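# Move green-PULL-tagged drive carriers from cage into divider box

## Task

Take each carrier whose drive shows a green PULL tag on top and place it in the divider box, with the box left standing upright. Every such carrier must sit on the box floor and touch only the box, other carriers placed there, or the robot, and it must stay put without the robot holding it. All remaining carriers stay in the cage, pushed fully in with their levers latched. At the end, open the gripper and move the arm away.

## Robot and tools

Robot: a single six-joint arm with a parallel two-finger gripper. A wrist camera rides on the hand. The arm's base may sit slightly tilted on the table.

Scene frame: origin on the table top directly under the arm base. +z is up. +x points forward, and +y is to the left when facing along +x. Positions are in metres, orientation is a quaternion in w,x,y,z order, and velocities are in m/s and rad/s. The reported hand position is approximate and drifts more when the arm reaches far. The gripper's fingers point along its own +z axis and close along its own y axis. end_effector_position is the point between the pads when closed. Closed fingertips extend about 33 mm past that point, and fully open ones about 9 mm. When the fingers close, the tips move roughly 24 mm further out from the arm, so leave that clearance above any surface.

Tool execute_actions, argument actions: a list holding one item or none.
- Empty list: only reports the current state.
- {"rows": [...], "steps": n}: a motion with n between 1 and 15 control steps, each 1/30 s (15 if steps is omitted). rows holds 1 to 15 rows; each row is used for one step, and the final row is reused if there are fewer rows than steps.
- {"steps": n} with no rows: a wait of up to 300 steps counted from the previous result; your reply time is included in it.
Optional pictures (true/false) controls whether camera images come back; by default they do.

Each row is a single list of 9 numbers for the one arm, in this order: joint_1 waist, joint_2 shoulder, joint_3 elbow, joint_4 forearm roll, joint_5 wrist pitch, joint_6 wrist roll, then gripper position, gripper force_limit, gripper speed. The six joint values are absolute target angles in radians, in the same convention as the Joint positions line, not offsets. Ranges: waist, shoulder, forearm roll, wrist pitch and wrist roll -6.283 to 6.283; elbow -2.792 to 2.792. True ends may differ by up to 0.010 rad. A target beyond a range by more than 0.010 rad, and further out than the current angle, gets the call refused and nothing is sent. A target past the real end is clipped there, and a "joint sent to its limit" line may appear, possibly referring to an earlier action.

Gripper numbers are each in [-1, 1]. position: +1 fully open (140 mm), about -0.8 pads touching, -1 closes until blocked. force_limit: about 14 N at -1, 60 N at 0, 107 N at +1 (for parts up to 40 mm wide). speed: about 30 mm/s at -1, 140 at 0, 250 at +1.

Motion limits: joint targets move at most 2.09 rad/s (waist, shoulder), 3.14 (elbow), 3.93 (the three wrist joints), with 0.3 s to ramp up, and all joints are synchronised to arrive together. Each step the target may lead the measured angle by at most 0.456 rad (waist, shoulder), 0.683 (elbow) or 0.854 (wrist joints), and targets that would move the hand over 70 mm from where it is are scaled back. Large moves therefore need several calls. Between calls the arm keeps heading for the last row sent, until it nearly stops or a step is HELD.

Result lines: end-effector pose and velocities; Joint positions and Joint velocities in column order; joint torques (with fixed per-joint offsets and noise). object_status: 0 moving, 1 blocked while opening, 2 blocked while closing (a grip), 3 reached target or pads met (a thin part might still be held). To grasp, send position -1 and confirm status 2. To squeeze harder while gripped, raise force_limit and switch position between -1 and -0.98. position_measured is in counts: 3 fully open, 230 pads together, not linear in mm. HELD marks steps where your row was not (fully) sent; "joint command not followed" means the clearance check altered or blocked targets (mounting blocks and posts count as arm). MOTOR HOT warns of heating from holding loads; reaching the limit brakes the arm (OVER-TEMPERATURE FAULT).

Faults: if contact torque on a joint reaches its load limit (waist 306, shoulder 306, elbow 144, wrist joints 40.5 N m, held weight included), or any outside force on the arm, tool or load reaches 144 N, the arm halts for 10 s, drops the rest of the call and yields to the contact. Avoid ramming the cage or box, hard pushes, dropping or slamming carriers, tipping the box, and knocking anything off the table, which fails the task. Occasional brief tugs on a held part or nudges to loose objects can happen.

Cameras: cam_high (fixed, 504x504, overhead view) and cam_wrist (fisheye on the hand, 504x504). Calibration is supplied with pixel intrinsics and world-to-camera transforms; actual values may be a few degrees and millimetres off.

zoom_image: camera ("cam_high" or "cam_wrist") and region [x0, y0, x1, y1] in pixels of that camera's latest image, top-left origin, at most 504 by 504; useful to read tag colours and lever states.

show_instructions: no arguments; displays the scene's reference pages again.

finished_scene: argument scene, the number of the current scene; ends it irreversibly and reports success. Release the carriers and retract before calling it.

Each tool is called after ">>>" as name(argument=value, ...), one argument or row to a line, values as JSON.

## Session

>>> show_instructions(
)

>>> execute_actions(
  actions=[],
)

Reference images for this scene: manual page 1, manual page 2, manual page 3, manual page 4, manual page 5, manual page 6.

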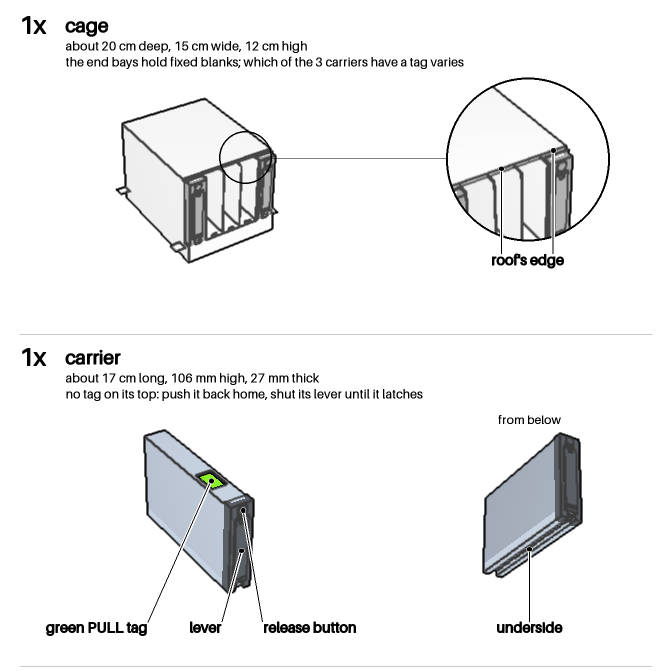

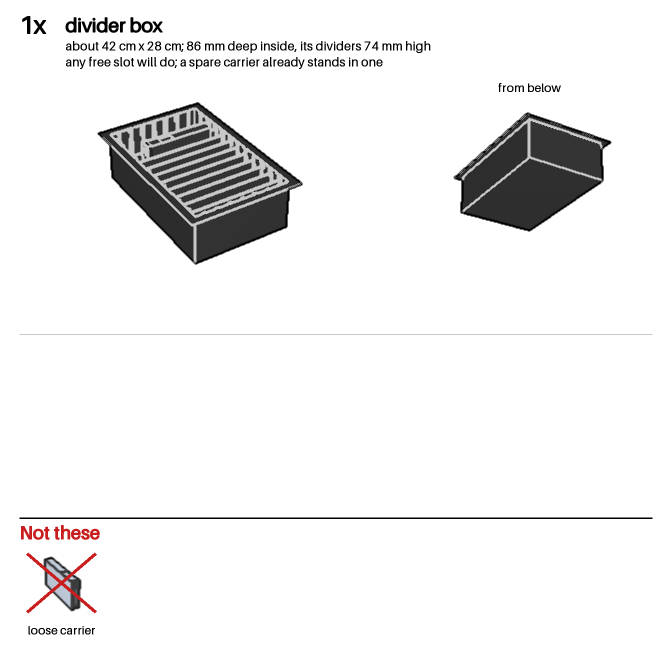

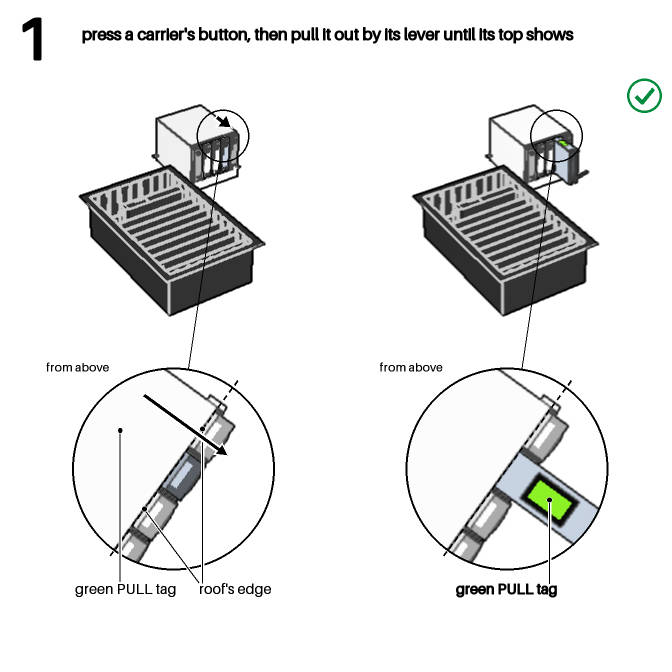

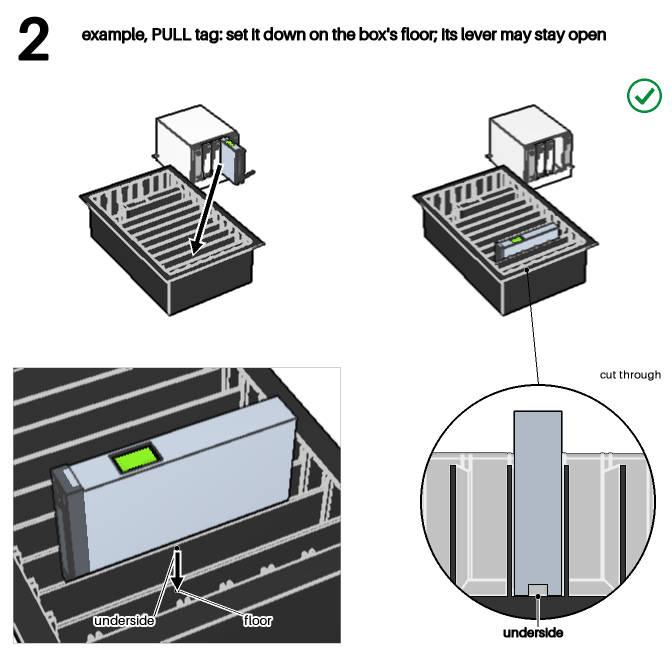

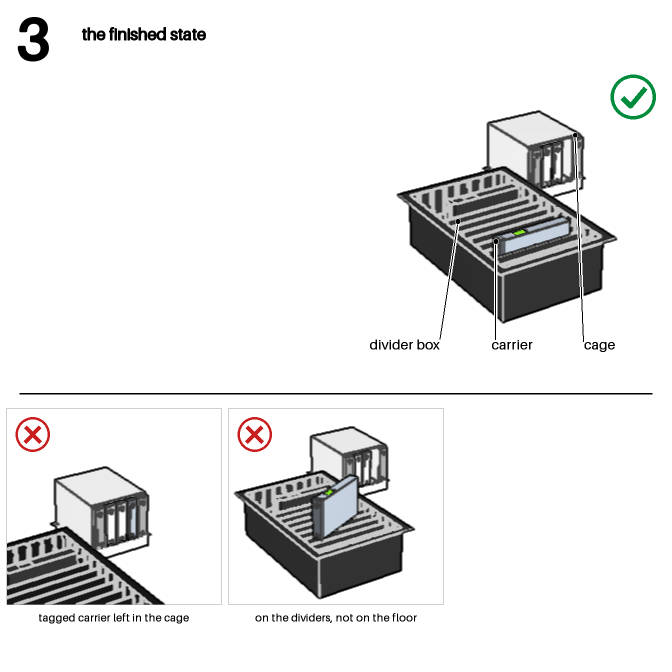

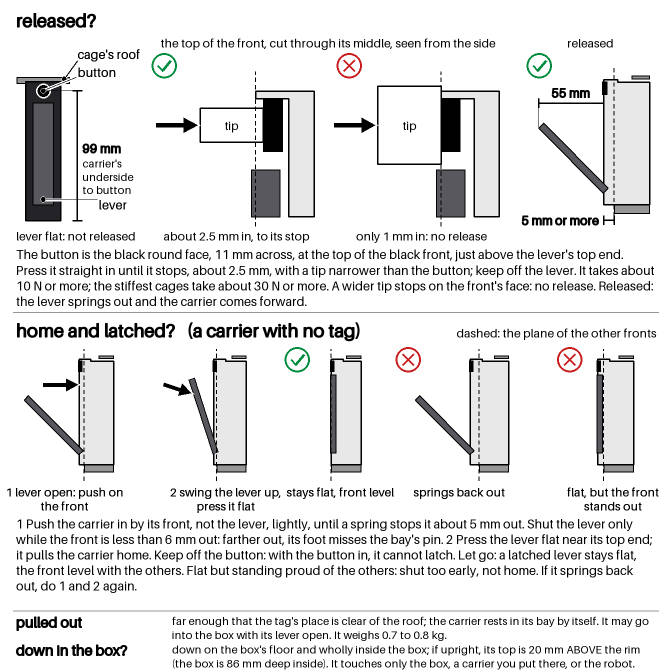

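Scene clock: 0.00 s of 9097.00 s.
end_effector_position=(+0.4538, -0.6681, +0.3799) position_measured=3 object_status=3 end_effector_quat_wxyz=(-0.336, -0.406, +0.843, +0.111) end_effector_velocity=(+0.001, +0.001, -0.000) end_effector_angular_velocity=(+0.001, +0.000, +0.001)
Joint positions: [-0.783  0.638  1.019 -0.596  1.906  2.941]
Joint velocities: [ 0.001  0.     0.     0.     0.    -0.   ]
Joint torques (N m, as the joint torque sensors report them, + toward a larger angle): no reading
camera_calibration (this result's frames):
cam_wrist: T_world_to_cam=[[-0.486294, 0.810449, 0.326634, 0.640524], [0.73309, 0.581829, -0.352214, 0.201085], [-0.475497, 0.0681721, -0.877072, 0.770267], [0, 0, 0, 1]] pos_world=[0.53033, -0.68862, 0.537188]

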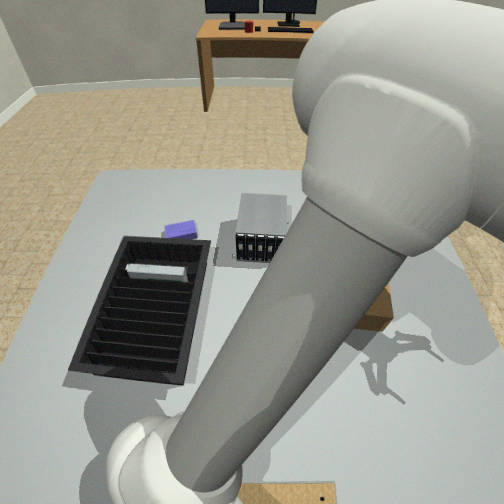

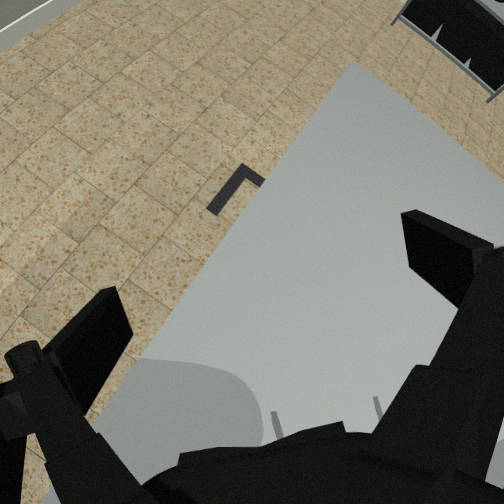

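>>> execute_actions(
  actions=[
    {"rows": [[-0.779,0.634,1.024,-0.593,1.898,2.930,-1,0,0],[-0.772,0.627,1.034,-0.587,1.884,2.911,-1,0,0],[-0.762,0.616,1.047,-0.578,1.865,2.884,-1,0,0],[-0.749,0.603,1.064,-0.567,1.839,2.849,-1,0,0],[-0.734,0.588,1.084,-0.555,1.810,2.808,-1,0,0],[-0.717,0.571,1.107,-0.541,1.777,2.762,-1,0,0],[-0.699,0.552,1.131,-0.525,1.742,2.713,-1,0,0],[-0.680,0.533,1.156,-0.510,1.705,2.663,-1,0,0],[-0.662,0.514,1.181,-0.494,1.669,2.613,-1,0,0],[-0.643,0.495,1.206,-0.478,1.632,2.562,-1,0,0],[-0.625,0.476,1.231,-0.463,1.596,2.512,-1,0,0],[-0.606,0.457,1.255,-0.447,1.559,2.461,-1,0,0],[-0.587,0.438,1.280,-0.431,1.523,2.411,-1,0,0],[-0.569,0.419,1.305,-0.416,1.486,2.360,-1,0,0],[-0.55,0.40,1.33,-0.40,1.45,2.31,-1,0,0]], "steps": 15},
  ],
  pictures=false,
)

>>> execute_actions(
  actions=[
    {"rows": [[-0.53,0.385,1.358,-0.383,1.413,2.263,-1,0,0],[-0.51,0.371,1.386,-0.367,1.377,2.215,-1,0,0],[-0.49,0.356,1.414,-0.35,1.34,2.168,-1,0,0],[-0.47,0.341,1.442,-0.333,1.303,2.121,-1,0,0],[-0.45,0.327,1.47,-0.317,1.267,2.073,-1,0,0],[-0.43,0.312,1.498,-0.30,1.23,2.026,-1,0,0],[-0.41,0.297,1.526,-0.283,1.193,1.979,-1,0,0],[-0.39,0.283,1.554,-0.267,1.157,1.931,-1,0,0],[-0.37,0.268,1.582,-0.25,1.12,1.884,-1,0,0],[-0.35,0.253,1.61,-0.233,1.083,1.837,-1,0,0],[-0.33,0.239,1.638,-0.217,1.047,1.789,-1,0,0],[-0.31,0.224,1.666,-0.20,1.01,1.742,-1,0,0],[-0.29,0.209,1.694,-0.183,0.973,1.695,-1,0,0],[-0.27,0.195,1.722,-0.167,0.937,1.647,-1,0,0],[-0.25,0.18,1.75,-0.15,0.90,1.6,-1,0,0]], "steps": 15},
  ],
  pictures=false,
)

>>> execute_actions(
  actions=[
    {"rows": [[-0.232,0.172,1.788,-0.137,0.844,1.553,-1,0,0],[-0.214,0.165,1.826,-0.124,0.789,1.506,-1,0,0],[-0.196,0.157,1.863,-0.112,0.733,1.459,-1,0,0],[-0.178,0.150,1.901,-0.099,0.677,1.412,-1,0,0],[-0.160,0.142,1.939,-0.086,0.622,1.365,-1,0,0],[-0.141,0.134,1.977,-0.073,0.566,1.318,-1,0,0],[-0.123,0.127,2.014,-0.061,0.511,1.271,-1,0,0],[-0.105,0.119,2.052,-0.048,0.455,1.224,-1,0,0],[-0.089,0.112,2.087,-0.036,0.404,1.181,-1,0,0],[-0.074,0.106,2.118,-0.026,0.358,1.142,-1,0,0],[-0.061,0.100,2.145,-0.017,0.319,1.109,-1,0,0],[-0.051,0.096,2.166,-0.010,0.288,1.083,-1,0,0],[-0.044,0.093,2.181,-0.005,0.266,1.064,-1,0,0],[-0.039,0.091,2.190,-0.001,0.252,1.053,-1,0,0],[-0.0372,0.0904,2.1945,0,0.2458,1.047,-1,0,0]], "steps": 15},
  ],
  pictures=false,
)

>>> execute_actions(
  actions=[
    {"steps": 15},
  ],
)

Scene clock: 11.47 s of 9097.00 s.
end_effector_position=(+0.5621, -0.5671, +0.3626) position_measured=104 object_status=0 end_effector_quat_wxyz=(+0.241, +0.683, -0.688, -0.046) end_effector_velocity=(+0.292, +0.343, -0.040) end_effector_angular_velocity=(+0.421, -0.439, +1.811)
Joint positions: [-0.63   0.482  1.223 -0.468  1.607  2.527]
Joint velocities: [ 0.437 -0.448  0.584  0.367 -0.856 -1.184]
Joint torques (N m, as the joint torque sensors report them, + toward a larger angle): [ -3.22 -88.15 -38.9    2.36   0.75   0.35]
Steps of this call (steps 1 to 90: nothing new was sent; then 7.97 s passed at rest; steps 91 to 105: all 15 steps of this action). Readings (joint positions | what the end effector reports):
91: [-0.783 0.638 1.019 -0.596 1.906 2.940] | position_measured=3 object_status=0
92: [-0.782 0.637 1.020 -0.595 1.904 2.937] | position_measured=6 object_status=0
94: [-0.774 0.629 1.031 -0.589 1.888 2.916] | position_measured=21 object_status=0
98: [-0.735 0.589 1.083 -0.556 1.812 2.811] | position_measured=51 object_status=0
105: the state above

Scene clock: 11.97 s of 9097.00 s.
end_effector_position=(+0.6768, -0.3663, +0.3142) position_measured=218 object_status=0 end_effector_quat_wxyz=(+0.135, +0.919, -0.365, +0.058) end_effector_velocity=(+0.150, +0.437, -0.104) end_effector_angular_velocity=(+0.158, -0.302, +1.517)
Joint positions: [-0.413  0.302  1.523 -0.286  1.199  1.988]
Joint velocities: [ 0.428 -0.319  0.594  0.353 -0.779 -1.01 ]
Joint torques (N m, as the joint torque sensors report them, + toward a larger angle): [ -1.08 -68.47 -39.76   2.72  -0.66  -0.11]
Steps of this call (steps 1 to 15: all 15 steps of this action). Readings (joint positions | what the end effector reports):
1: [-0.616 0.467 1.242 -0.455 1.578 2.487] | position_measured=112 object_status=0
2: [-0.601 0.452 1.262 -0.443 1.549 2.448] | position_measured=119 object_status=0
4: [-0.571 0.425 1.302 -0.418 1.493 2.372] | position_measured=135 object_status=0
8: [-0.513 0.378 1.383 -0.370 1.385 2.229] | position_measured=165 object_status=0
15: the state above

Scene clock: 12.47 s of 9097.00 s.
end_effector_position=(+0.7139, -0.1507, +0.2245) position_measured=233 object_status=3 end_effector_quat_wxyz=(+0.077, +0.980, -0.020, +0.182) end_effector_velocity=(-0.025, +0.417, -0.196) end_effector_angular_velocity=(-0.157, -0.437, +1.350)
Joint positions: [-0.204  0.176  1.878 -0.124  0.701  1.471]
Joint velocities: [ 0.413 -0.213  0.778  0.307 -1.115 -1.04 ]
Joint torques (N m, as the joint torque sensors report them, + toward a larger angle): [ -2.77 -58.27 -36.49   3.96  -0.47   0.43]
Steps of this call (steps 1 to 15: all 15 steps of this action). Readings (joint positions | what the end effector reports):
1: [-0.398 0.291 1.543 -0.274 1.173 1.953] | position_measured=226 object_status=0
2: [-0.384 0.280 1.563 -0.262 1.145 1.919] | position_measured=233 object_status=0
4: [-0.356 0.261 1.607 -0.239 1.086 1.850] | position_measured=233 object_status=0
8: [-0.300 0.228 1.701 -0.196 0.954 1.713] | position_measured=233 object_status=3
15: the state above

Scene clock: 12.97 s of 9097.00 s.
end_effector_position=(+0.6702, -0.0003, +0.1602) position_measured=233 object_status=3 end_effector_quat_wxyz=(+0.084, +0.927, +0.223, +0.289) end_effector_velocity=(-0.000, +0.004, -0.000) end_effector_angular_velocity=(-0.006, -0.011, +0.015)
Joint positions: [-0.038  0.091  2.194 -0.     0.247  1.048]
Joint velocities: [ 0.005 -0.001  0.007  0.004 -0.017 -0.015]
Joint torques (N m, as the joint torque sensors report them, + toward a larger angle): [  2.66 -37.86 -32.47   4.12  -1.4   -0.08]
Steps of this call (steps 1 to 15: the robot went on to your last target). Readings (joint positions | what the end effector reports):
1: [-0.190 0.169 1.905 -0.114 0.662 1.436] | position_measured=233 object_status=3
2: [-0.176 0.162 1.932 -0.103 0.624 1.400] | position_measured=233 object_status=3
4: [-0.147 0.147 1.986 -0.082 0.546 1.327] | position_measured=233 object_status=3
8: [-0.088 0.116 2.099 -0.037 0.383 1.175] | position_measured=233 object_status=3
15: the state above
camera_calibration (this result's frames):
cam_wrist: T_world_to_cam=[[0.177362, -0.97226, 0.152487, -0.141125], [-0.924172, -0.217805, -0.313795, 0.680843], [0.338302, -0.0852691, -0.937166, 0.0991598], [0, 0, 0, 1]] pos_world=[0.6207, 0.0195356, 0.328094]

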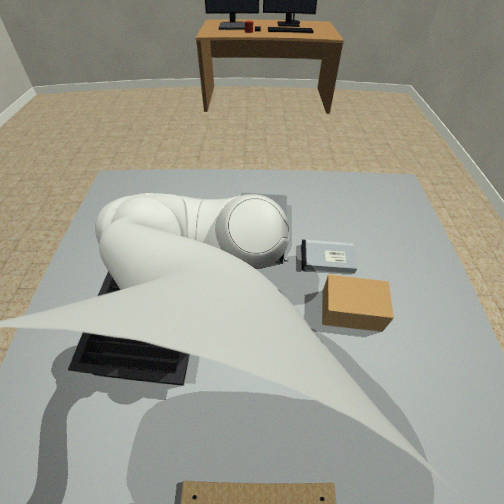

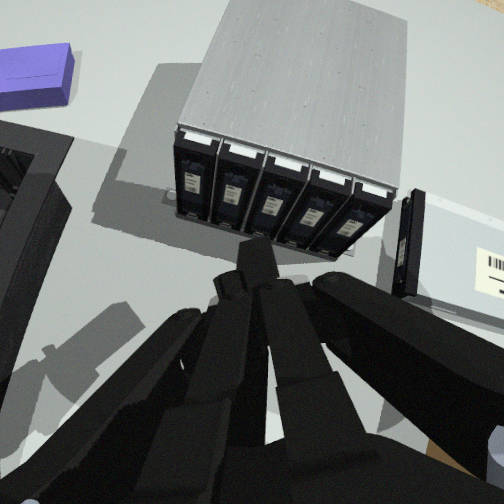

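>>> execute_actions(
  actions=[],
)

>>> zoom_image(
  camera="cam_wrist",
  region=[165, 100, 295, 230],
)

>>> zoom_image(
  camera="cam_wrist",
  region=[280, 130, 410, 260],
)

Scene clock: 13.93 s of 9097.00 s.
end_effector_position=(+0.6700, -0.0000, +0.1601) position_measured=233 object_status=3 end_effector_quat_wxyz=(+0.085, +0.927, +0.223, +0.289) end_effector_velocity=(-0.001, -0.001, -0.001) end_effector_angular_velocity=(+0.001, +0.001, -0.002)
Joint positions: [-0.037  0.09   2.194  0.     0.246  1.047]
Joint velocities: [-0.001  0.     0.001  0.001 -0.    -0.   ]
Joint torques (N m, as the joint torque sensors report them, + toward a larger angle): [ -1.42 -40.42 -31.92   3.27  -1.56   0.05]
Steps of this call (steps 1 to 15: the robot went on to your last target; steps 16 to 29: nothing new was sent). Readings (joint positions | what the end effector reports):
1: [-0.037 0.091 2.194 -0.000 0.246 1.047] | position_measured=233 object_status=3
2: [-0.037 0.091 2.194 -0.000 0.246 1.047] | position_measured=233 object_status=3
4: [-0.037 0.090 2.194 -0.000 0.246 1.047] | position_measured=233 object_status=3
8: [-0.037 0.090 2.194 -0.000 0.246 1.047] | position_measured=233 object_status=3
29: the state above
The arm was judged still, so your last target was given up. Only a new action makes it travel on or press farther. Fingers that are still opening or closing keep moving.
camera_calibration (this result's frames):
cam_wrist: T_world_to_cam=[[0.178157, -0.972059, 0.152843, -0.141403], [-0.923919, -0.218694, -0.313922, 0.680468], [0.338576, -0.0852874, -0.937066, 0.0988948], [0, 0, 0, 1]] pos_world=[0.620406, 0.0197968, 0.327897]

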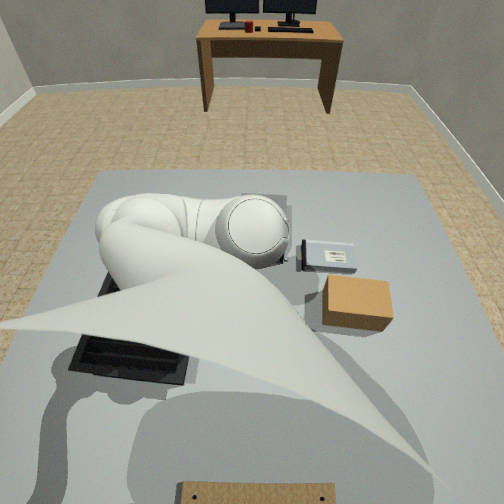

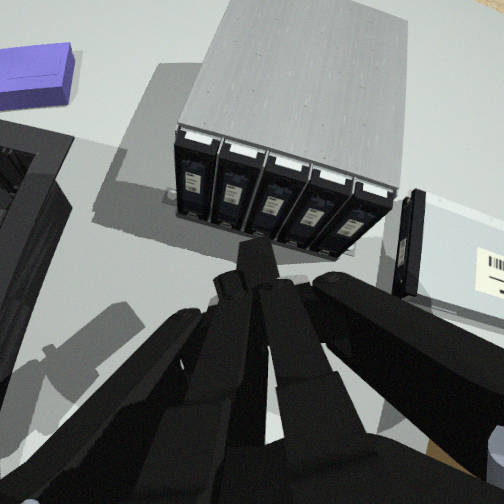

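Region (165, 100, 295, 230) of cam_wrist's 504x504 image, scaled by 3.877, with more detail than that image has.

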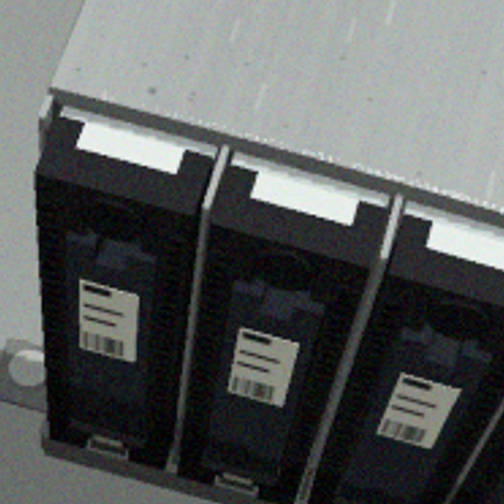

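Region (280, 130, 410, 260) of cam_wrist's 504x504 image, scaled by 3.877, with more detail than that image has.

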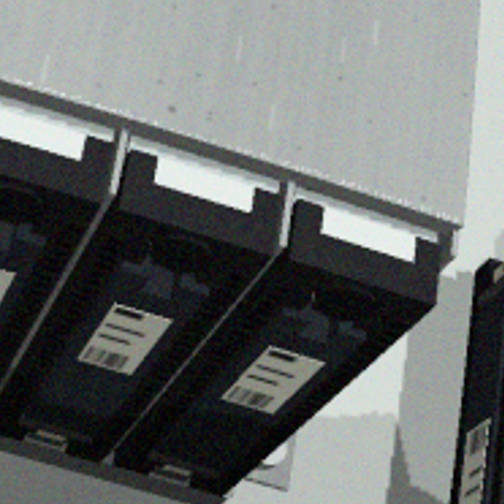

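>>> execute_actions(
  actions=[
    {"rows": [[-0.0378,0.0955,2.1920,0,0.2432,1.047,-1,0,0],[-0.0389,0.1057,2.1869,0,0.2381,1.047,-1,0,0],[-0.0404,0.1189,2.1803,0,0.2315,1.047,-1,0,0],[-0.0421,0.1331,2.1732,0,0.2243,1.047,-1,0,0],[-0.0437,0.1474,2.1662,0,0.2172,1.047,-1,0,0],[-0.0453,0.1616,2.1591,0,0.2100,1.047,-1,0,0],[-0.0467,0.1738,2.1530,0,0.2039,1.047,-1,0,0],[-0.0478,0.1830,2.1485,0,0.1993,1.047,-1,0,0],[-0.0485,0.1890,2.1454,0,0.1962,1.047,-1,0,0],[-0.0488,0.1921,2.1439,0,0.1947,1.047,-1,0,0]], "steps": 15},
  ],
)

>>> zoom_image(
  camera="cam_wrist",
  region=[220, 170, 320, 270],
)

Scene clock: 26.27 s of 9097.00 s.
end_effector_position=(+0.7128, -0.0104, +0.1302) position_measured=233 object_status=3 end_effector_quat_wxyz=(+0.086, +0.929, +0.218, +0.288) end_effector_velocity=(+0.005, -0.001, -0.000) end_effector_angular_velocity=(-0.000, -0.004, -0.001)
Joint positions: [-0.049  0.192  2.144  0.     0.195  1.047]
Joint velocities: [-0.001  0.007 -0.006 -0.001 -0.005  0.   ]
Joint torques (N m, as the joint torque sensors report them, + toward a larger angle): [  0.2  -49.05 -29.19   3.18  -1.04  -0.08]
Steps of this call (steps 1 to 90: nothing new was sent; then 8.83 s passed at rest; steps 91 to 105: all 15 steps of this action). Readings (joint positions | what the end effector reports):
91: [-0.037 0.090 2.195 0.000 0.246 1.047] | position_measured=233 object_status=3
92: [-0.037 0.092 2.194 0.000 0.245 1.047] | position_measured=233 object_status=3
94: [-0.038 0.102 2.189 0.000 0.239 1.047] | position_measured=233 object_status=3
98: [-0.044 0.148 2.166 0.000 0.217 1.047] | position_measured=233 object_status=3
105: the state above
camera_calibration (this result's frames):
cam_wrist: T_world_to_cam=[[0.166948, -0.974051, 0.152818, -0.14656], [-0.926397, -0.208023, -0.313872, 0.710239], [0.337517, -0.0891695, -0.937086, 0.0562869], [0, 0, 0, 1]] pos_world=[0.663433, 0.0100082, 0.298067]

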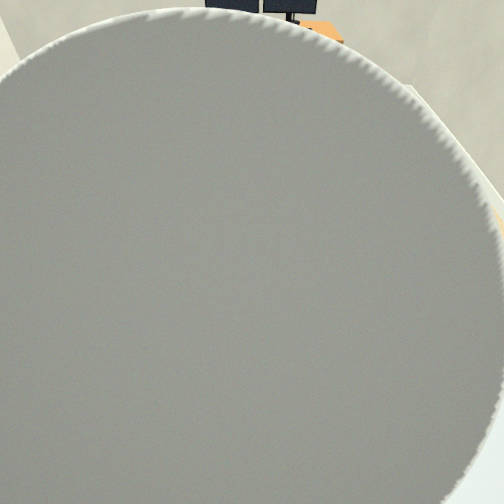

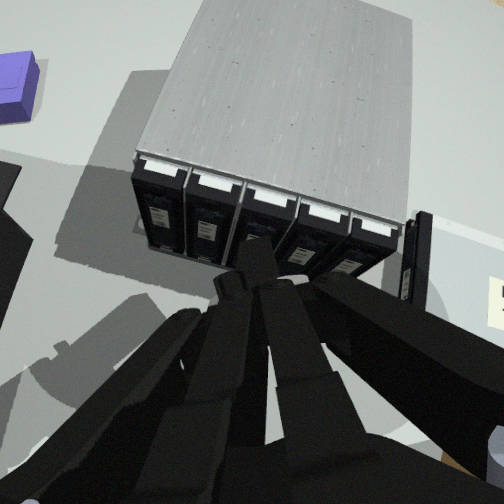

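Region (220, 170, 320, 270) of cam_wrist's 504x504 image, scaled by 5.040, with more detail than that image has.

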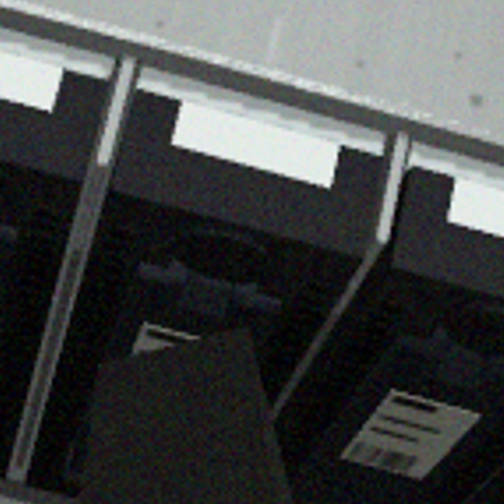

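>>> execute_actions(
  actions=[
    {"rows": [[-0.0473,0.1928,2.1430,0,0.1949,1.047,-1,0,0],[-0.0457,0.1942,2.1412,0,0.1953,1.047,-1,0,0],[-0.0442,0.1955,2.1394,0,0.1958,1.047,-1,0,0],[-0.0442,0.1969,2.1376,0,0.1962,1.047,-1,0,0],[-0.0442,0.1983,2.1358,0,0.1966,1.047,-1,0,0],[-0.0442,0.1990,2.1349,0,0.1968,1.047,-1,0,0]], "steps": 12},
  ],
)

>>> zoom_image(
  camera="cam_wrist",
  region=[220, 170, 320, 270],
)

Scene clock: 31.60 s of 9097.00 s.
end_effector_position=(+0.7180, -0.0075, +0.1301) position_measured=233 object_status=3 end_effector_quat_wxyz=(+0.086, +0.928, +0.220, +0.288) end_effector_velocity=(+0.001, +0.001, +0.000) end_effector_angular_velocity=(-0.000, +0.000, +0.002)
Joint positions: [-0.044  0.199  2.135  0.     0.197  1.047]
Joint velocities: [ 0.002  0.001 -0.001 -0.     0.     0.   ]
Joint torques (N m, as the joint torque sensors report them, + toward a larger angle): [ -3.15 -49.63 -31.25   3.14  -1.49  -0.02]
Steps of this call (steps 1 to 15: the robot went on to your last target; steps 16 to 90: nothing new was sent; then 1.93 s passed at rest; steps 91 to 102: all 12 steps of this action). Readings (joint positions | what the end effector reports):
91: [-0.049 0.192 2.144 0.000 0.195 1.047] | position_measured=233 object_status=3
92: [-0.049 0.192 2.144 0.000 0.195 1.047] | position_measured=233 object_status=3
94: [-0.046 0.194 2.141 0.000 0.195 1.047] | position_measured=233 object_status=3
98: [-0.044 0.198 2.136 0.000 0.197 1.047] | position_measured=233 object_status=3
102: the state above
camera_calibration (this result's frames):
cam_wrist: T_world_to_cam=[[0.171298, -0.973294, 0.152829, -0.147727], [-0.925442, -0.212168, -0.313913, 0.714956], [0.337955, -0.0876615, -0.937071, 0.0543538], [0, 0, 0, 1]] pos_world=[0.668586, 0.0126738, 0.297944]

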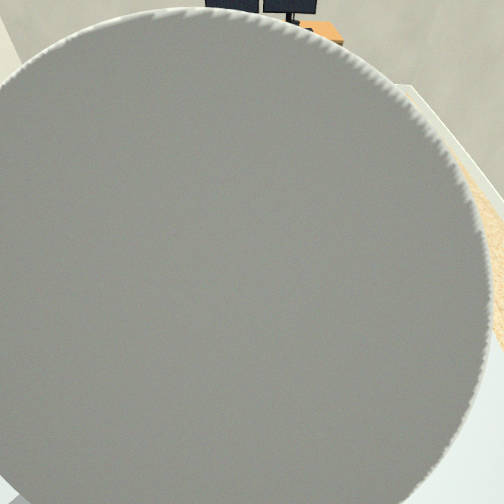

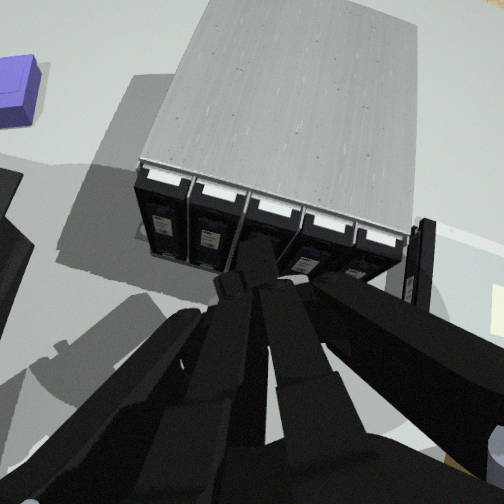

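Region (220, 170, 320, 270) of cam_wrist's 504x504 image, scaled by 5.040, with more detail than that image has.

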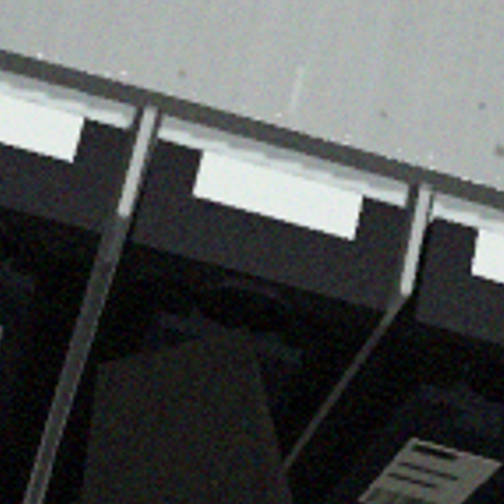

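>>> execute_actions(
  actions=[
    {"rows": [[-0.0442,0.2000,2.1336,0,0.1971,1.047,-1,0,0],[-0.0442,0.2010,2.1323,0,0.1974,1.047,-1,0,0],[-0.0442,0.2018,2.1312,0,0.1977,1.047,-1,0,0],[-0.0442,0.2025,2.1303,0,0.1979,1.047,-1,0,0],[-0.0442,0.2032,2.1294,0,0.1981,1.047,-1,0,0],[-0.0442,0.2039,2.1285,0,0.1983,1.047,-1,0,0],[-0.0442,0.2046,2.1276,0,0.1985,1.047,-1,0,0],[-0.0442,0.2053,2.1267,0,0.1987,1.047,-1,0,0],[-0.0442,0.2060,2.1258,0,0.1989,1.047,-1,0,0],[-0.0442,0.2067,2.1249,0,0.1991,1.047,-1,0,0],[-0.0442,0.2072,2.1241,0,0.1994,1.047,-1,0,0]], "steps": 15},
  ],
)

>>> zoom_image(
  camera="cam_wrist",
  region=[220, 170, 320, 270],
)

Scene clock: 38.80 s of 9097.00 s.
end_effector_position=(+0.7239, -0.0078, +0.1301) position_measured=233 object_status=3 end_effector_quat_wxyz=(+0.086, +0.928, +0.220, +0.288) end_effector_velocity=(+0.001, +0.001, -0.000) end_effector_angular_velocity=(-0.000, +0.000, +0.002)
Joint positions: [-0.044  0.207  2.124 -0.     0.199  1.047]
Joint velocities: [ 0.002  0.002 -0.002 -0.     0.    -0.   ]
Joint torques (N m, as the joint torque sensors report them, + toward a larger angle): [ -1.74 -49.12 -37.43   3.17  -4.16  -0.06]
Steps of this call (steps 1 to 15: the robot went on to your last target; steps 16 to 90: nothing new was sent; then 3.70 s passed at rest; steps 91 to 105: all 15 steps of this action). Readings (joint positions | what the end effector reports):
91: [-0.044 0.199 2.135 -0.000 0.197 1.047] | position_measured=233 object_status=3
92: [-0.044 0.199 2.134 -0.000 0.197 1.047] | position_measured=233 object_status=3
94: [-0.044 0.201 2.133 -0.000 0.197 1.047] | position_measured=233 object_status=3
98: [-0.044 0.204 2.129 -0.000 0.198 1.047] | position_measured=233 object_status=3
105: the state above
camera_calibration (this result's frames):
cam_wrist: T_world_to_cam=[[0.171377, -0.97328, 0.152827, -0.149089], [-0.925455, -0.212234, -0.313831, 0.720327], [0.337881, -0.0876515, -0.937098, 0.0523803], [0, 0, 0, 1]] pos_world=[0.674482, 0.012364, 0.297932]

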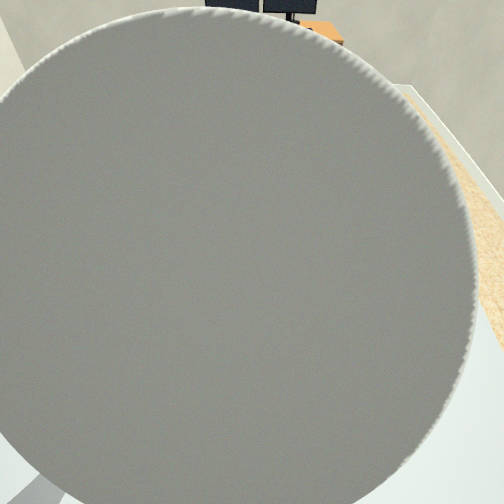

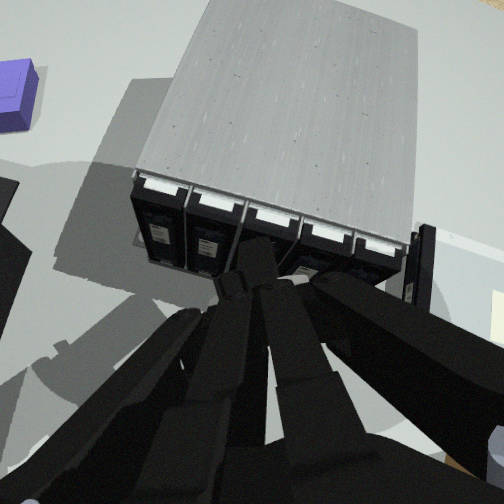

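Region (220, 170, 320, 270) of cam_wrist's 504x504 image, scaled by 5.040, with more detail than that image has.

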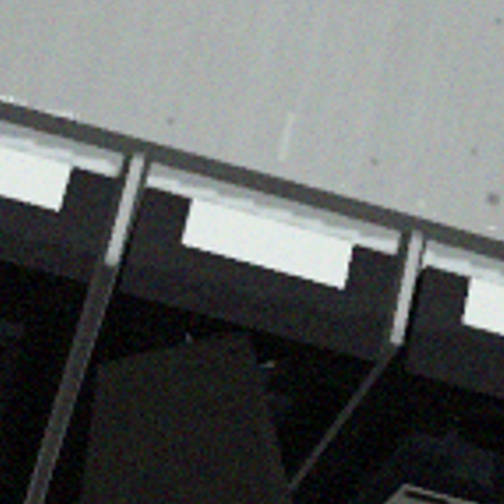

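>>> execute_actions(
  actions=[
    {"rows": [[-0.0442,0.2078,2.1233,0,0.1996,1.047,-1,0,0],[-0.0442,0.2084,2.1225,0,0.1998,1.047,-1,0,0],[-0.0442,0.2086,2.1223,0,0.1998,1.047,-1,0,0],[-0.0442,0.2086,2.1223,0,0.1998,1.047,-1,0,0],[-0.0442,0.2086,2.1223,0,0.1998,1.047,-1,0,0],[-0.0442,0.2086,2.1223,0,0.1998,1.047,-1,0,0],[-0.0442,0.2072,2.1241,0,0.1994,1.047,-1,0,0],[-0.0442,0.2045,2.1277,0,0.1985,1.047,-1,0,0],[-0.0442,0.2017,2.1313,0,0.1977,1.047,-1,0,0],[-0.0442,0.1990,2.1349,0,0.1968,1.047,-1,0,0],[-0.0442,0.1962,2.1385,0,0.1960,1.047,-1,0,0],[-0.0442,0.1935,2.1421,0,0.1951,1.047,-1,0,0]], "steps": 15},
  ],
)

Scene clock: 41.53 s of 9097.00 s.
end_effector_position=(+0.7149, -0.0073, +0.1302) position_measured=233 object_status=3 end_effector_quat_wxyz=(+0.086, +0.928, +0.220, +0.289) end_effector_velocity=(-0.014, +0.001, -0.001) end_effector_angular_velocity=(+0.000, +0.001, +0.000)
Joint positions: [-0.044  0.194  2.141 -0.     0.195  1.047]
Joint velocities: [ 0.001 -0.019  0.026  0.001 -0.005 -0.   ]
Joint torques (N m, as the joint torque sensors report them, + toward a larger angle): [ -1.1  -45.6  -31.55   3.27  -2.68   0.03]
Steps of this call (steps 1 to 15: the robot went on to your last target; steps 16 to 67: nothing new was sent; steps 68 to 82: all 15 steps of this action). Readings (joint positions | what the end effector reports):
68: [-0.044 0.207 2.124 -0.000 0.199 1.047] | position_measured=233 object_status=3
69: [-0.044 0.207 2.124 -0.000 0.199 1.047] | position_measured=233 object_status=3
71: [-0.044 0.208 2.123 -0.000 0.200 1.047] | position_measured=233 object_status=3
75: [-0.044 0.208 2.122 -0.000 0.200 1.047] | position_measured=233 object_status=3
82: the state above
camera_calibration (this result's frames):
cam_wrist: T_world_to_cam=[[0.171316, -0.973276, 0.152918, -0.147035], [-0.92533, -0.212241, -0.314194, 0.712145], [0.338253, -0.0876733, -0.936962, 0.0553158], [0, 0, 0, 1]] pos_world=[0.665448, 0.0128902, 0.298064]

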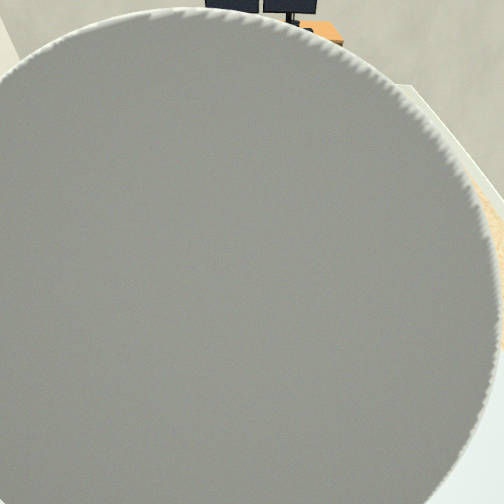

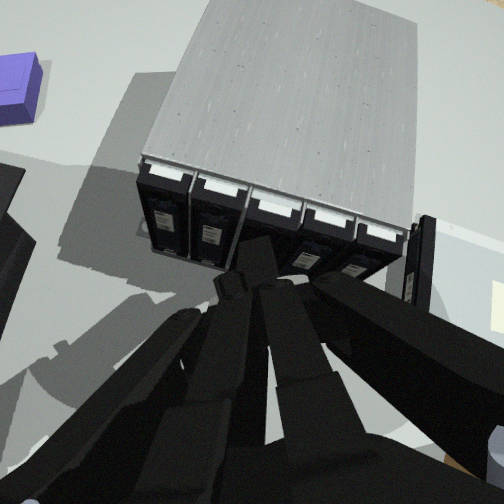

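>>> execute_actions(
  actions=[
    {"rows": [[-0.0442,0.1880,2.1394,0,0.2033,1.047,-1,0,0],[-0.0442,0.1800,2.1355,0,0.2152,1.047,-1,0,0],[-0.0442,0.1720,2.1315,0,0.2272,1.047,-1,0,0],[-0.0442,0.1659,2.1285,0,0.2363,1.047,-1,0,0],[-0.0443,0.1680,2.1150,0,0.2670,1.065,-1,0,0],[-0.0443,0.1740,2.0950,0,0.3110,1.09,-1,0,0],[-0.0444,0.1830,2.0700,0,0.3650,1.125,-1,0,0],[-0.0445,0.1940,2.0420,0,0.4250,1.16,-0.4,0,0],[-0.0445,0.2055,2.0140,0,0.4850,1.196,-0.4,0,0],[-0.0446,0.2175,1.9855,0,0.5450,1.232,-0.4,0,0],[-0.0447,0.2298,1.9572,0,0.6050,1.268,-0.4,0,0],[-0.0448,0.2423,1.9289,0,0.6650,1.304,-0.4,0,0],[-0.0449,0.2620,1.8990,0,0.7220,1.344,-0.4,0,0],[-0.0449,0.2820,1.8700,0,0.7770,1.384,-0.4,0,0],[-0.0450,0.3020,1.8420,0,0.8300,1.421,-0.4,0,0]], "steps": 15},
  ],
  pictures=false,
)

>>> execute_actions(
  actions=[
    {"rows": [[-0.0451,0.3220,1.8140,0,0.8820,1.458,-0.4,0,0],[-0.0452,0.3400,1.7890,0,0.9290,1.491,-0.4,0,0],[-0.0452,0.3550,1.7685,0,0.9670,1.518,-0.4,0,0],[-0.0453,0.3670,1.7525,0,0.9970,1.539,-0.4,0,0],[-0.0453,0.3750,1.7420,0,1.0170,1.553,-0.4,0,0],[-0.0453,0.3786,1.7368,0,1.0262,1.5602,-0.4,0,0]], "steps": 14},
  ],
)

Scene clock: 49.13 s of 9097.00 s.
end_effector_position=(+0.7127, -0.0075, +0.1477) position_measured=185 object_status=0 end_effector_quat_wxyz=(+0.030, +0.978, +0.118, +0.170) end_effector_velocity=(-0.012, -0.001, -0.031) end_effector_angular_velocity=(+0.423, +1.213, -0.973)
Joint positions: [-0.045  0.233  1.955  0.     0.607  1.271]
Joint velocities: [-0.003  0.422 -0.791  0.001  1.603  1.033]
Joint torques (N m, as the joint torque sensors report them, + toward a larger angle): [ -3.22 -46.75 -34.26   3.6   -1.32   0.02]
Steps of this call (steps 1 to 15: the robot went on to your last target; steps 16 to 90: nothing new was sent; then 4.10 s passed at rest; steps 91 to 105: all 15 steps of this action). Readings (joint positions | what the end effector reports):
91: [-0.044 0.193 2.142 -0.000 0.195 1.047] | position_measured=233 object_status=3
92: [-0.044 0.192 2.142 -0.000 0.197 1.047] | position_measured=233 object_status=3
94: [-0.044 0.183 2.138 -0.000 0.211 1.047] | position_measured=233 object_status=3
98: [-0.044 0.172 2.109 0.000 0.281 1.074] | position_measured=233 object_status=0
105: the state above

Scene clock: 49.60 s of 9097.00 s.
end_effector_position=(+0.7080, -0.0077, +0.1351) position_measured=179 object_status=3 end_effector_quat_wxyz=(-0.001, +1.000, -0.024, +0.000) end_effector_velocity=(-0.001, +0.000, -0.000) end_effector_angular_velocity=(-0.000, +0.005, -0.003)
Joint positions: [-0.045  0.378  1.737  0.     1.026  1.56 ]
Joint velocities: [ 0.     0.001 -0.002 -0.     0.005  0.003]
Joint torques (N m, as the joint torque sensors report them, + toward a larger angle): [ -0.98 -73.42 -34.31   3.68  -0.02   0.3 ]
Steps of this call (steps 1 to 14: all 14 steps of this action). Readings (joint positions | what the end effector reports):
1: [-0.045 0.249 1.928 0.000 0.661 1.307] | position_measured=179 object_status=0
2: [-0.045 0.266 1.900 0.000 0.716 1.344] | position_measured=179 object_status=0
4: [-0.045 0.302 1.845 0.000 0.822 1.417] | position_measured=179 object_status=0
8: [-0.045 0.365 1.756 0.000 0.989 1.534] | position_measured=179 object_status=3
14: the state above
camera_calibration (this result's frames):
cam_wrist: T_world_to_cam=[[-0.289445, -0.957177, -0.00589246, 0.200816], [-0.923101, 0.277501, 0.26623, 0.630933], [-0.253194, 0.0824981, -0.963892, 0.485873], [0, 0, 0, 1]] pos_world=[0.76356, -0.022952, 0.301539]

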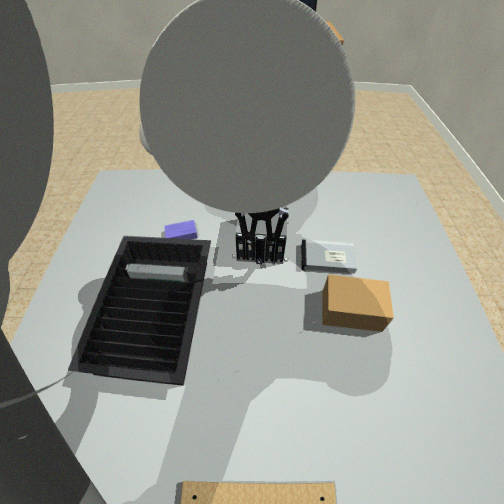

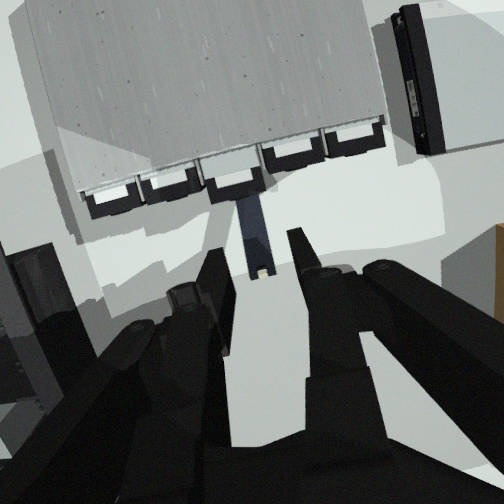

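>>> zoom_image(
  camera="cam_wrist",
  region=[195, 180, 315, 300],
)

Region (195, 180, 315, 300) of cam_wrist's 504x504 image, scaled by 4.200, with more detail than that image has.

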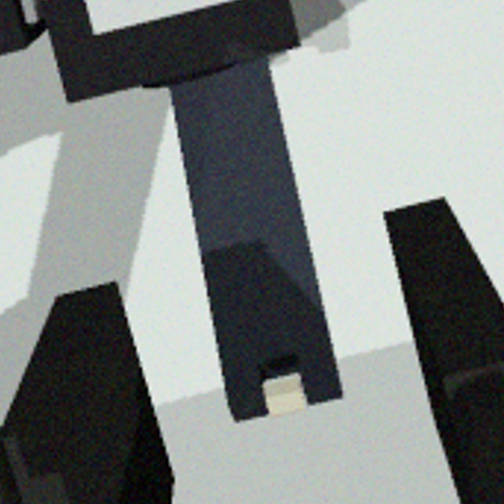

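>>> execute_actions(
  actions=[
    {"rows": [[-0.0448,0.3807,1.7387,0,1.0222,1.5607,-0.4,0,-0.5],[-0.0442,0.3848,1.7424,0,1.0144,1.5613,-0.4,0,-0.5],[-0.0436,0.3900,1.7470,0,1.0046,1.5619,-0.4,0,-0.5],[-0.0432,0.3955,1.7518,0,0.9943,1.5623,-0.4,0,-0.5],[-0.0432,0.4011,1.7566,0,0.9839,1.5623,-0.4,0,-0.5],[-0.0432,0.4067,1.7613,0,0.9736,1.5623,-0.4,0,-0.5],[-0.0432,0.4120,1.7657,0,0.9639,1.5623,-0.4,0,-0.5],[-0.0432,0.4165,1.7694,0,0.9557,1.5623,-0.4,0,-0.5],[-0.0432,0.4195,1.7718,0,0.9503,1.5623,-0.4,0,-0.5],[-0.0432,0.4211,1.7731,0,0.9474,1.5623,-0.4,0,-0.5]], "steps": 14},
  ],
)

>>> zoom_image(
  camera="cam_wrist",
  region=[195, 200, 325, 330],
)

Scene clock: 58.47 s of 9097.00 s.
end_effector_position=(+0.7081, -0.0061, +0.0886) position_measured=179 object_status=3 end_effector_quat_wxyz=(-0.001, +1.000, -0.024, +0.000) end_effector_velocity=(+0.000, -0.000, -0.008) end_effector_angular_velocity=(-0.000, -0.003, +0.001)
Joint positions: [-0.043  0.421  1.773 -0.     0.948  1.562]
Joint velocities: [ 0.     0.007  0.008 -0.    -0.018 -0.   ]
Joint torques (N m, as the joint torque sensors report them, + toward a larger angle): [ -0.31 -72.96 -34.45   3.74   0.04   0.06]
Steps of this call (steps 1 to 15: the robot went on to your last target; steps 16 to 90: nothing new was sent; then 5.40 s passed at rest; steps 91 to 104: all 14 steps of this action). Readings (joint positions | what the end effector reports):
91: [-0.045 0.379 1.737 0.000 1.026 1.560] | position_measured=179 object_status=3
92: [-0.045 0.379 1.737 0.000 1.025 1.560] | position_measured=179 object_status=3
94: [-0.044 0.384 1.741 0.000 1.015 1.561] | position_measured=179 object_status=3
98: [-0.043 0.404 1.758 0.000 0.979 1.562] | position_measured=179 object_status=3
104: the state above
camera_calibration (this result's frames):
cam_wrist: T_world_to_cam=[[-0.289577, -0.957137, -0.00579958, 0.202164], [-0.923006, 0.277637, 0.266415, 0.642938], [-0.253385, 0.0825007, -0.963841, 0.44104], [0, 0, 0, 1]] pos_world=[0.763732, -0.021391, 0.254977]

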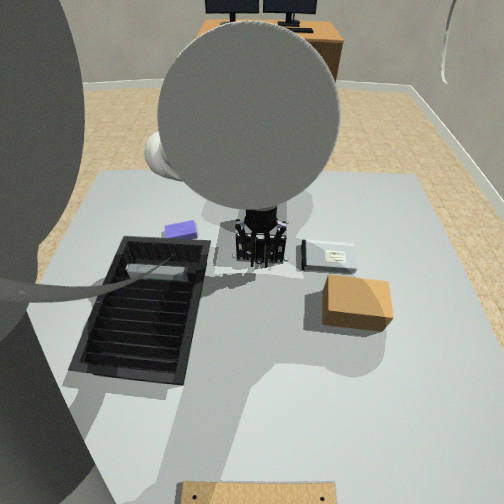

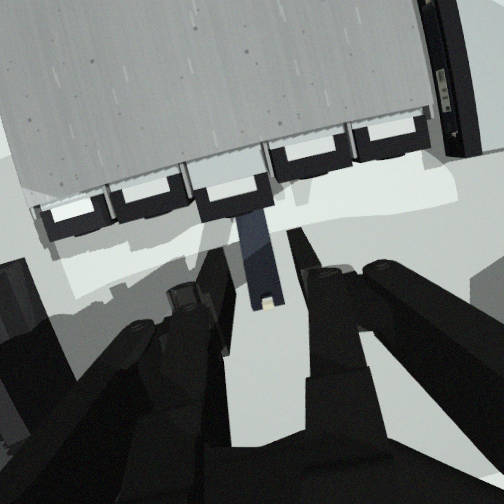

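Region (195, 200, 325, 330) of cam_wrist's 504x504 image, scaled by 3.877, with more detail than that image has.

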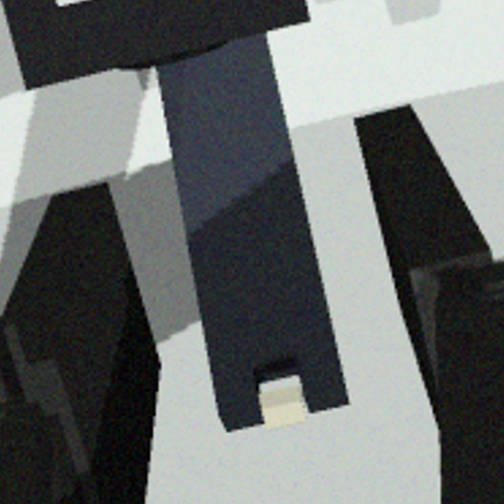

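>>> execute_actions(
  actions=[
    {"rows": [[-0.0432,0.4193,1.7758,0,0.9465,1.5623,-0.4,0,-0.5],[-0.0432,0.4175,1.7786,0,0.9455,1.5623,-0.4,0,-0.5],[-0.0432,0.4157,1.7814,0,0.9445,1.5623,-1,0,-0.5]], "steps": 14},
  ],
  pictures=false,
)

>>> execute_actions(
  actions=[
    {"rows": [[-0.0432,0.4144,1.7835,0,0.9437,1.5623,-1,0,-0.5],[-0.0432,0.4117,1.7876,0,0.9423,1.5623,-1,0,-0.5],[-0.0432,0.4077,1.7938,0,0.9401,1.5623,-1,0,-0.5],[-0.0433,0.4037,1.8000,0,0.9379,1.5622,-1,0,-0.5],[-0.0433,0.3997,1.8062,0,0.9357,1.5622,-1,0,-0.5],[-0.0433,0.3957,1.8123,0,0.9336,1.5622,-1,0,-0.5],[-0.0434,0.3917,1.8184,0,0.9315,1.5621,-1,0,-0.5],[-0.0434,0.3877,1.8245,0,0.9294,1.5621,-1,0,-0.5],[-0.0434,0.3837,1.8306,0,0.9273,1.5621,-1,0,-0.5],[-0.0434,0.3797,1.8367,0,0.9252,1.5621,-1,0,-0.5],[-0.0435,0.3757,1.8428,0,0.9231,1.5620,-1,0,-0.5],[-0.0435,0.3717,1.8488,0,0.9211,1.5620,-1,0,-0.5],[-0.0435,0.3690,1.8528,0,0.9198,1.5620,-1,0,-0.5],[-0.0435,0.3677,1.8548,0,0.9191,1.5620,-1,0,-0.5]], "steps": 15},
  ],
)

Scene clock: 63.33 s of 9097.00 s.
end_effector_position=(+0.7041, -0.0059, +0.0881) position_measured=211 object_status=0 end_effector_quat_wxyz=(-0.001, +1.000, -0.024, +0.000) end_effector_velocity=(+0.001, -0.001, +0.001) end_effector_angular_velocity=(-0.001, -0.002, -0.000)
Joint positions: [-0.043  0.416  1.781  0.     0.944  1.562]
Joint velocities: [-0.001 -0.    -0.001 -0.001 -0.    -0.   ]
Joint torques (N m, as the joint torque sensors report them, + toward a larger angle): [ -0.83 -72.3  -30.67   3.5    0.68  -0.33]
Steps of this call (steps 1 to 15: the robot went on to your last target; steps 16 to 90: nothing new was sent; then 1.40 s passed at rest; steps 91 to 104: all 14 steps of this action). Readings (joint positions | what the end effector reports):
91: [-0.043 0.421 1.773 0.000 0.947 1.562] | position_measured=179 object_status=3
92: [-0.043 0.421 1.774 0.000 0.947 1.562] | position_measured=179 object_status=3
94: [-0.043 0.418 1.778 0.000 0.946 1.562] | position_measured=181 object_status=0
98: [-0.043 0.416 1.781 0.000 0.945 1.562] | position_measured=199 object_status=0
104: the state above

Scene clock: 63.83 s of 9097.00 s.
end_effector_position=(+0.6705, -0.0040, +0.0881) position_measured=211 object_status=2 end_effector_quat_wxyz=(-0.001, +1.000, -0.024, +0.000) end_effector_velocity=(-0.052, +0.001, +0.001) end_effector_angular_velocity=(-0.000, -0.003, -0.002)
Joint positions: [-0.043  0.371  1.85   0.     0.921  1.562]
Joint velocities: [-0.003 -0.071  0.105 -0.    -0.037 -0.001]
Joint torques (N m, as the joint torque sensors report them, + toward a larger angle): [  1.28 -64.24 -33.62   4.07   0.09  -0.42]
Steps of this call (steps 1 to 15: all 15 steps of this action). Readings (joint positions | what the end effector reports):
1: [-0.043 0.416 1.781 0.000 0.944 1.562] | position_measured=211 object_status=0
2: [-0.043 0.415 1.782 0.000 0.944 1.562] | position_measured=211 object_status=2
4: [-0.043 0.412 1.788 0.000 0.942 1.562] | position_measured=211 object_status=2
8: [-0.043 0.397 1.810 0.000 0.935 1.562] | position_measured=211 object_status=2
15: the state above
camera_calibration (this result's frames):
cam_wrist: T_world_to_cam=[[-0.289506, -0.957159, -0.00582444, 0.193252], [-0.922994, 0.27755, 0.266547, 0.607753], [-0.253511, 0.0825427, -0.963804, 0.430938], [0, 0, 0, 1]] pos_world=[0.726148, -0.0192802, 0.254471]

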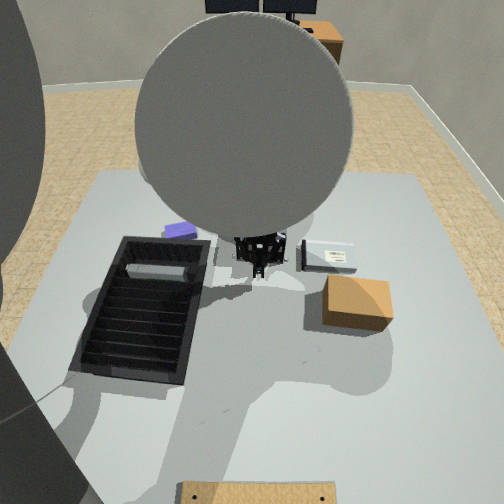

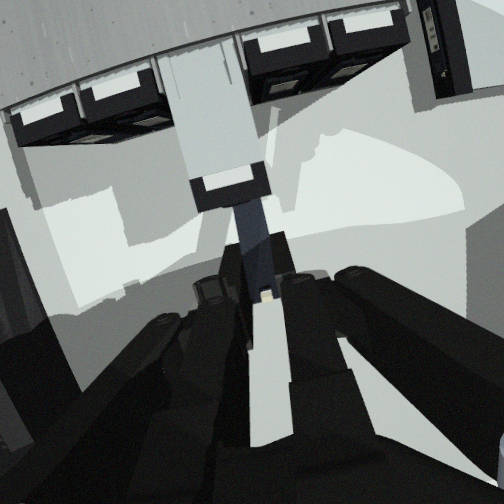

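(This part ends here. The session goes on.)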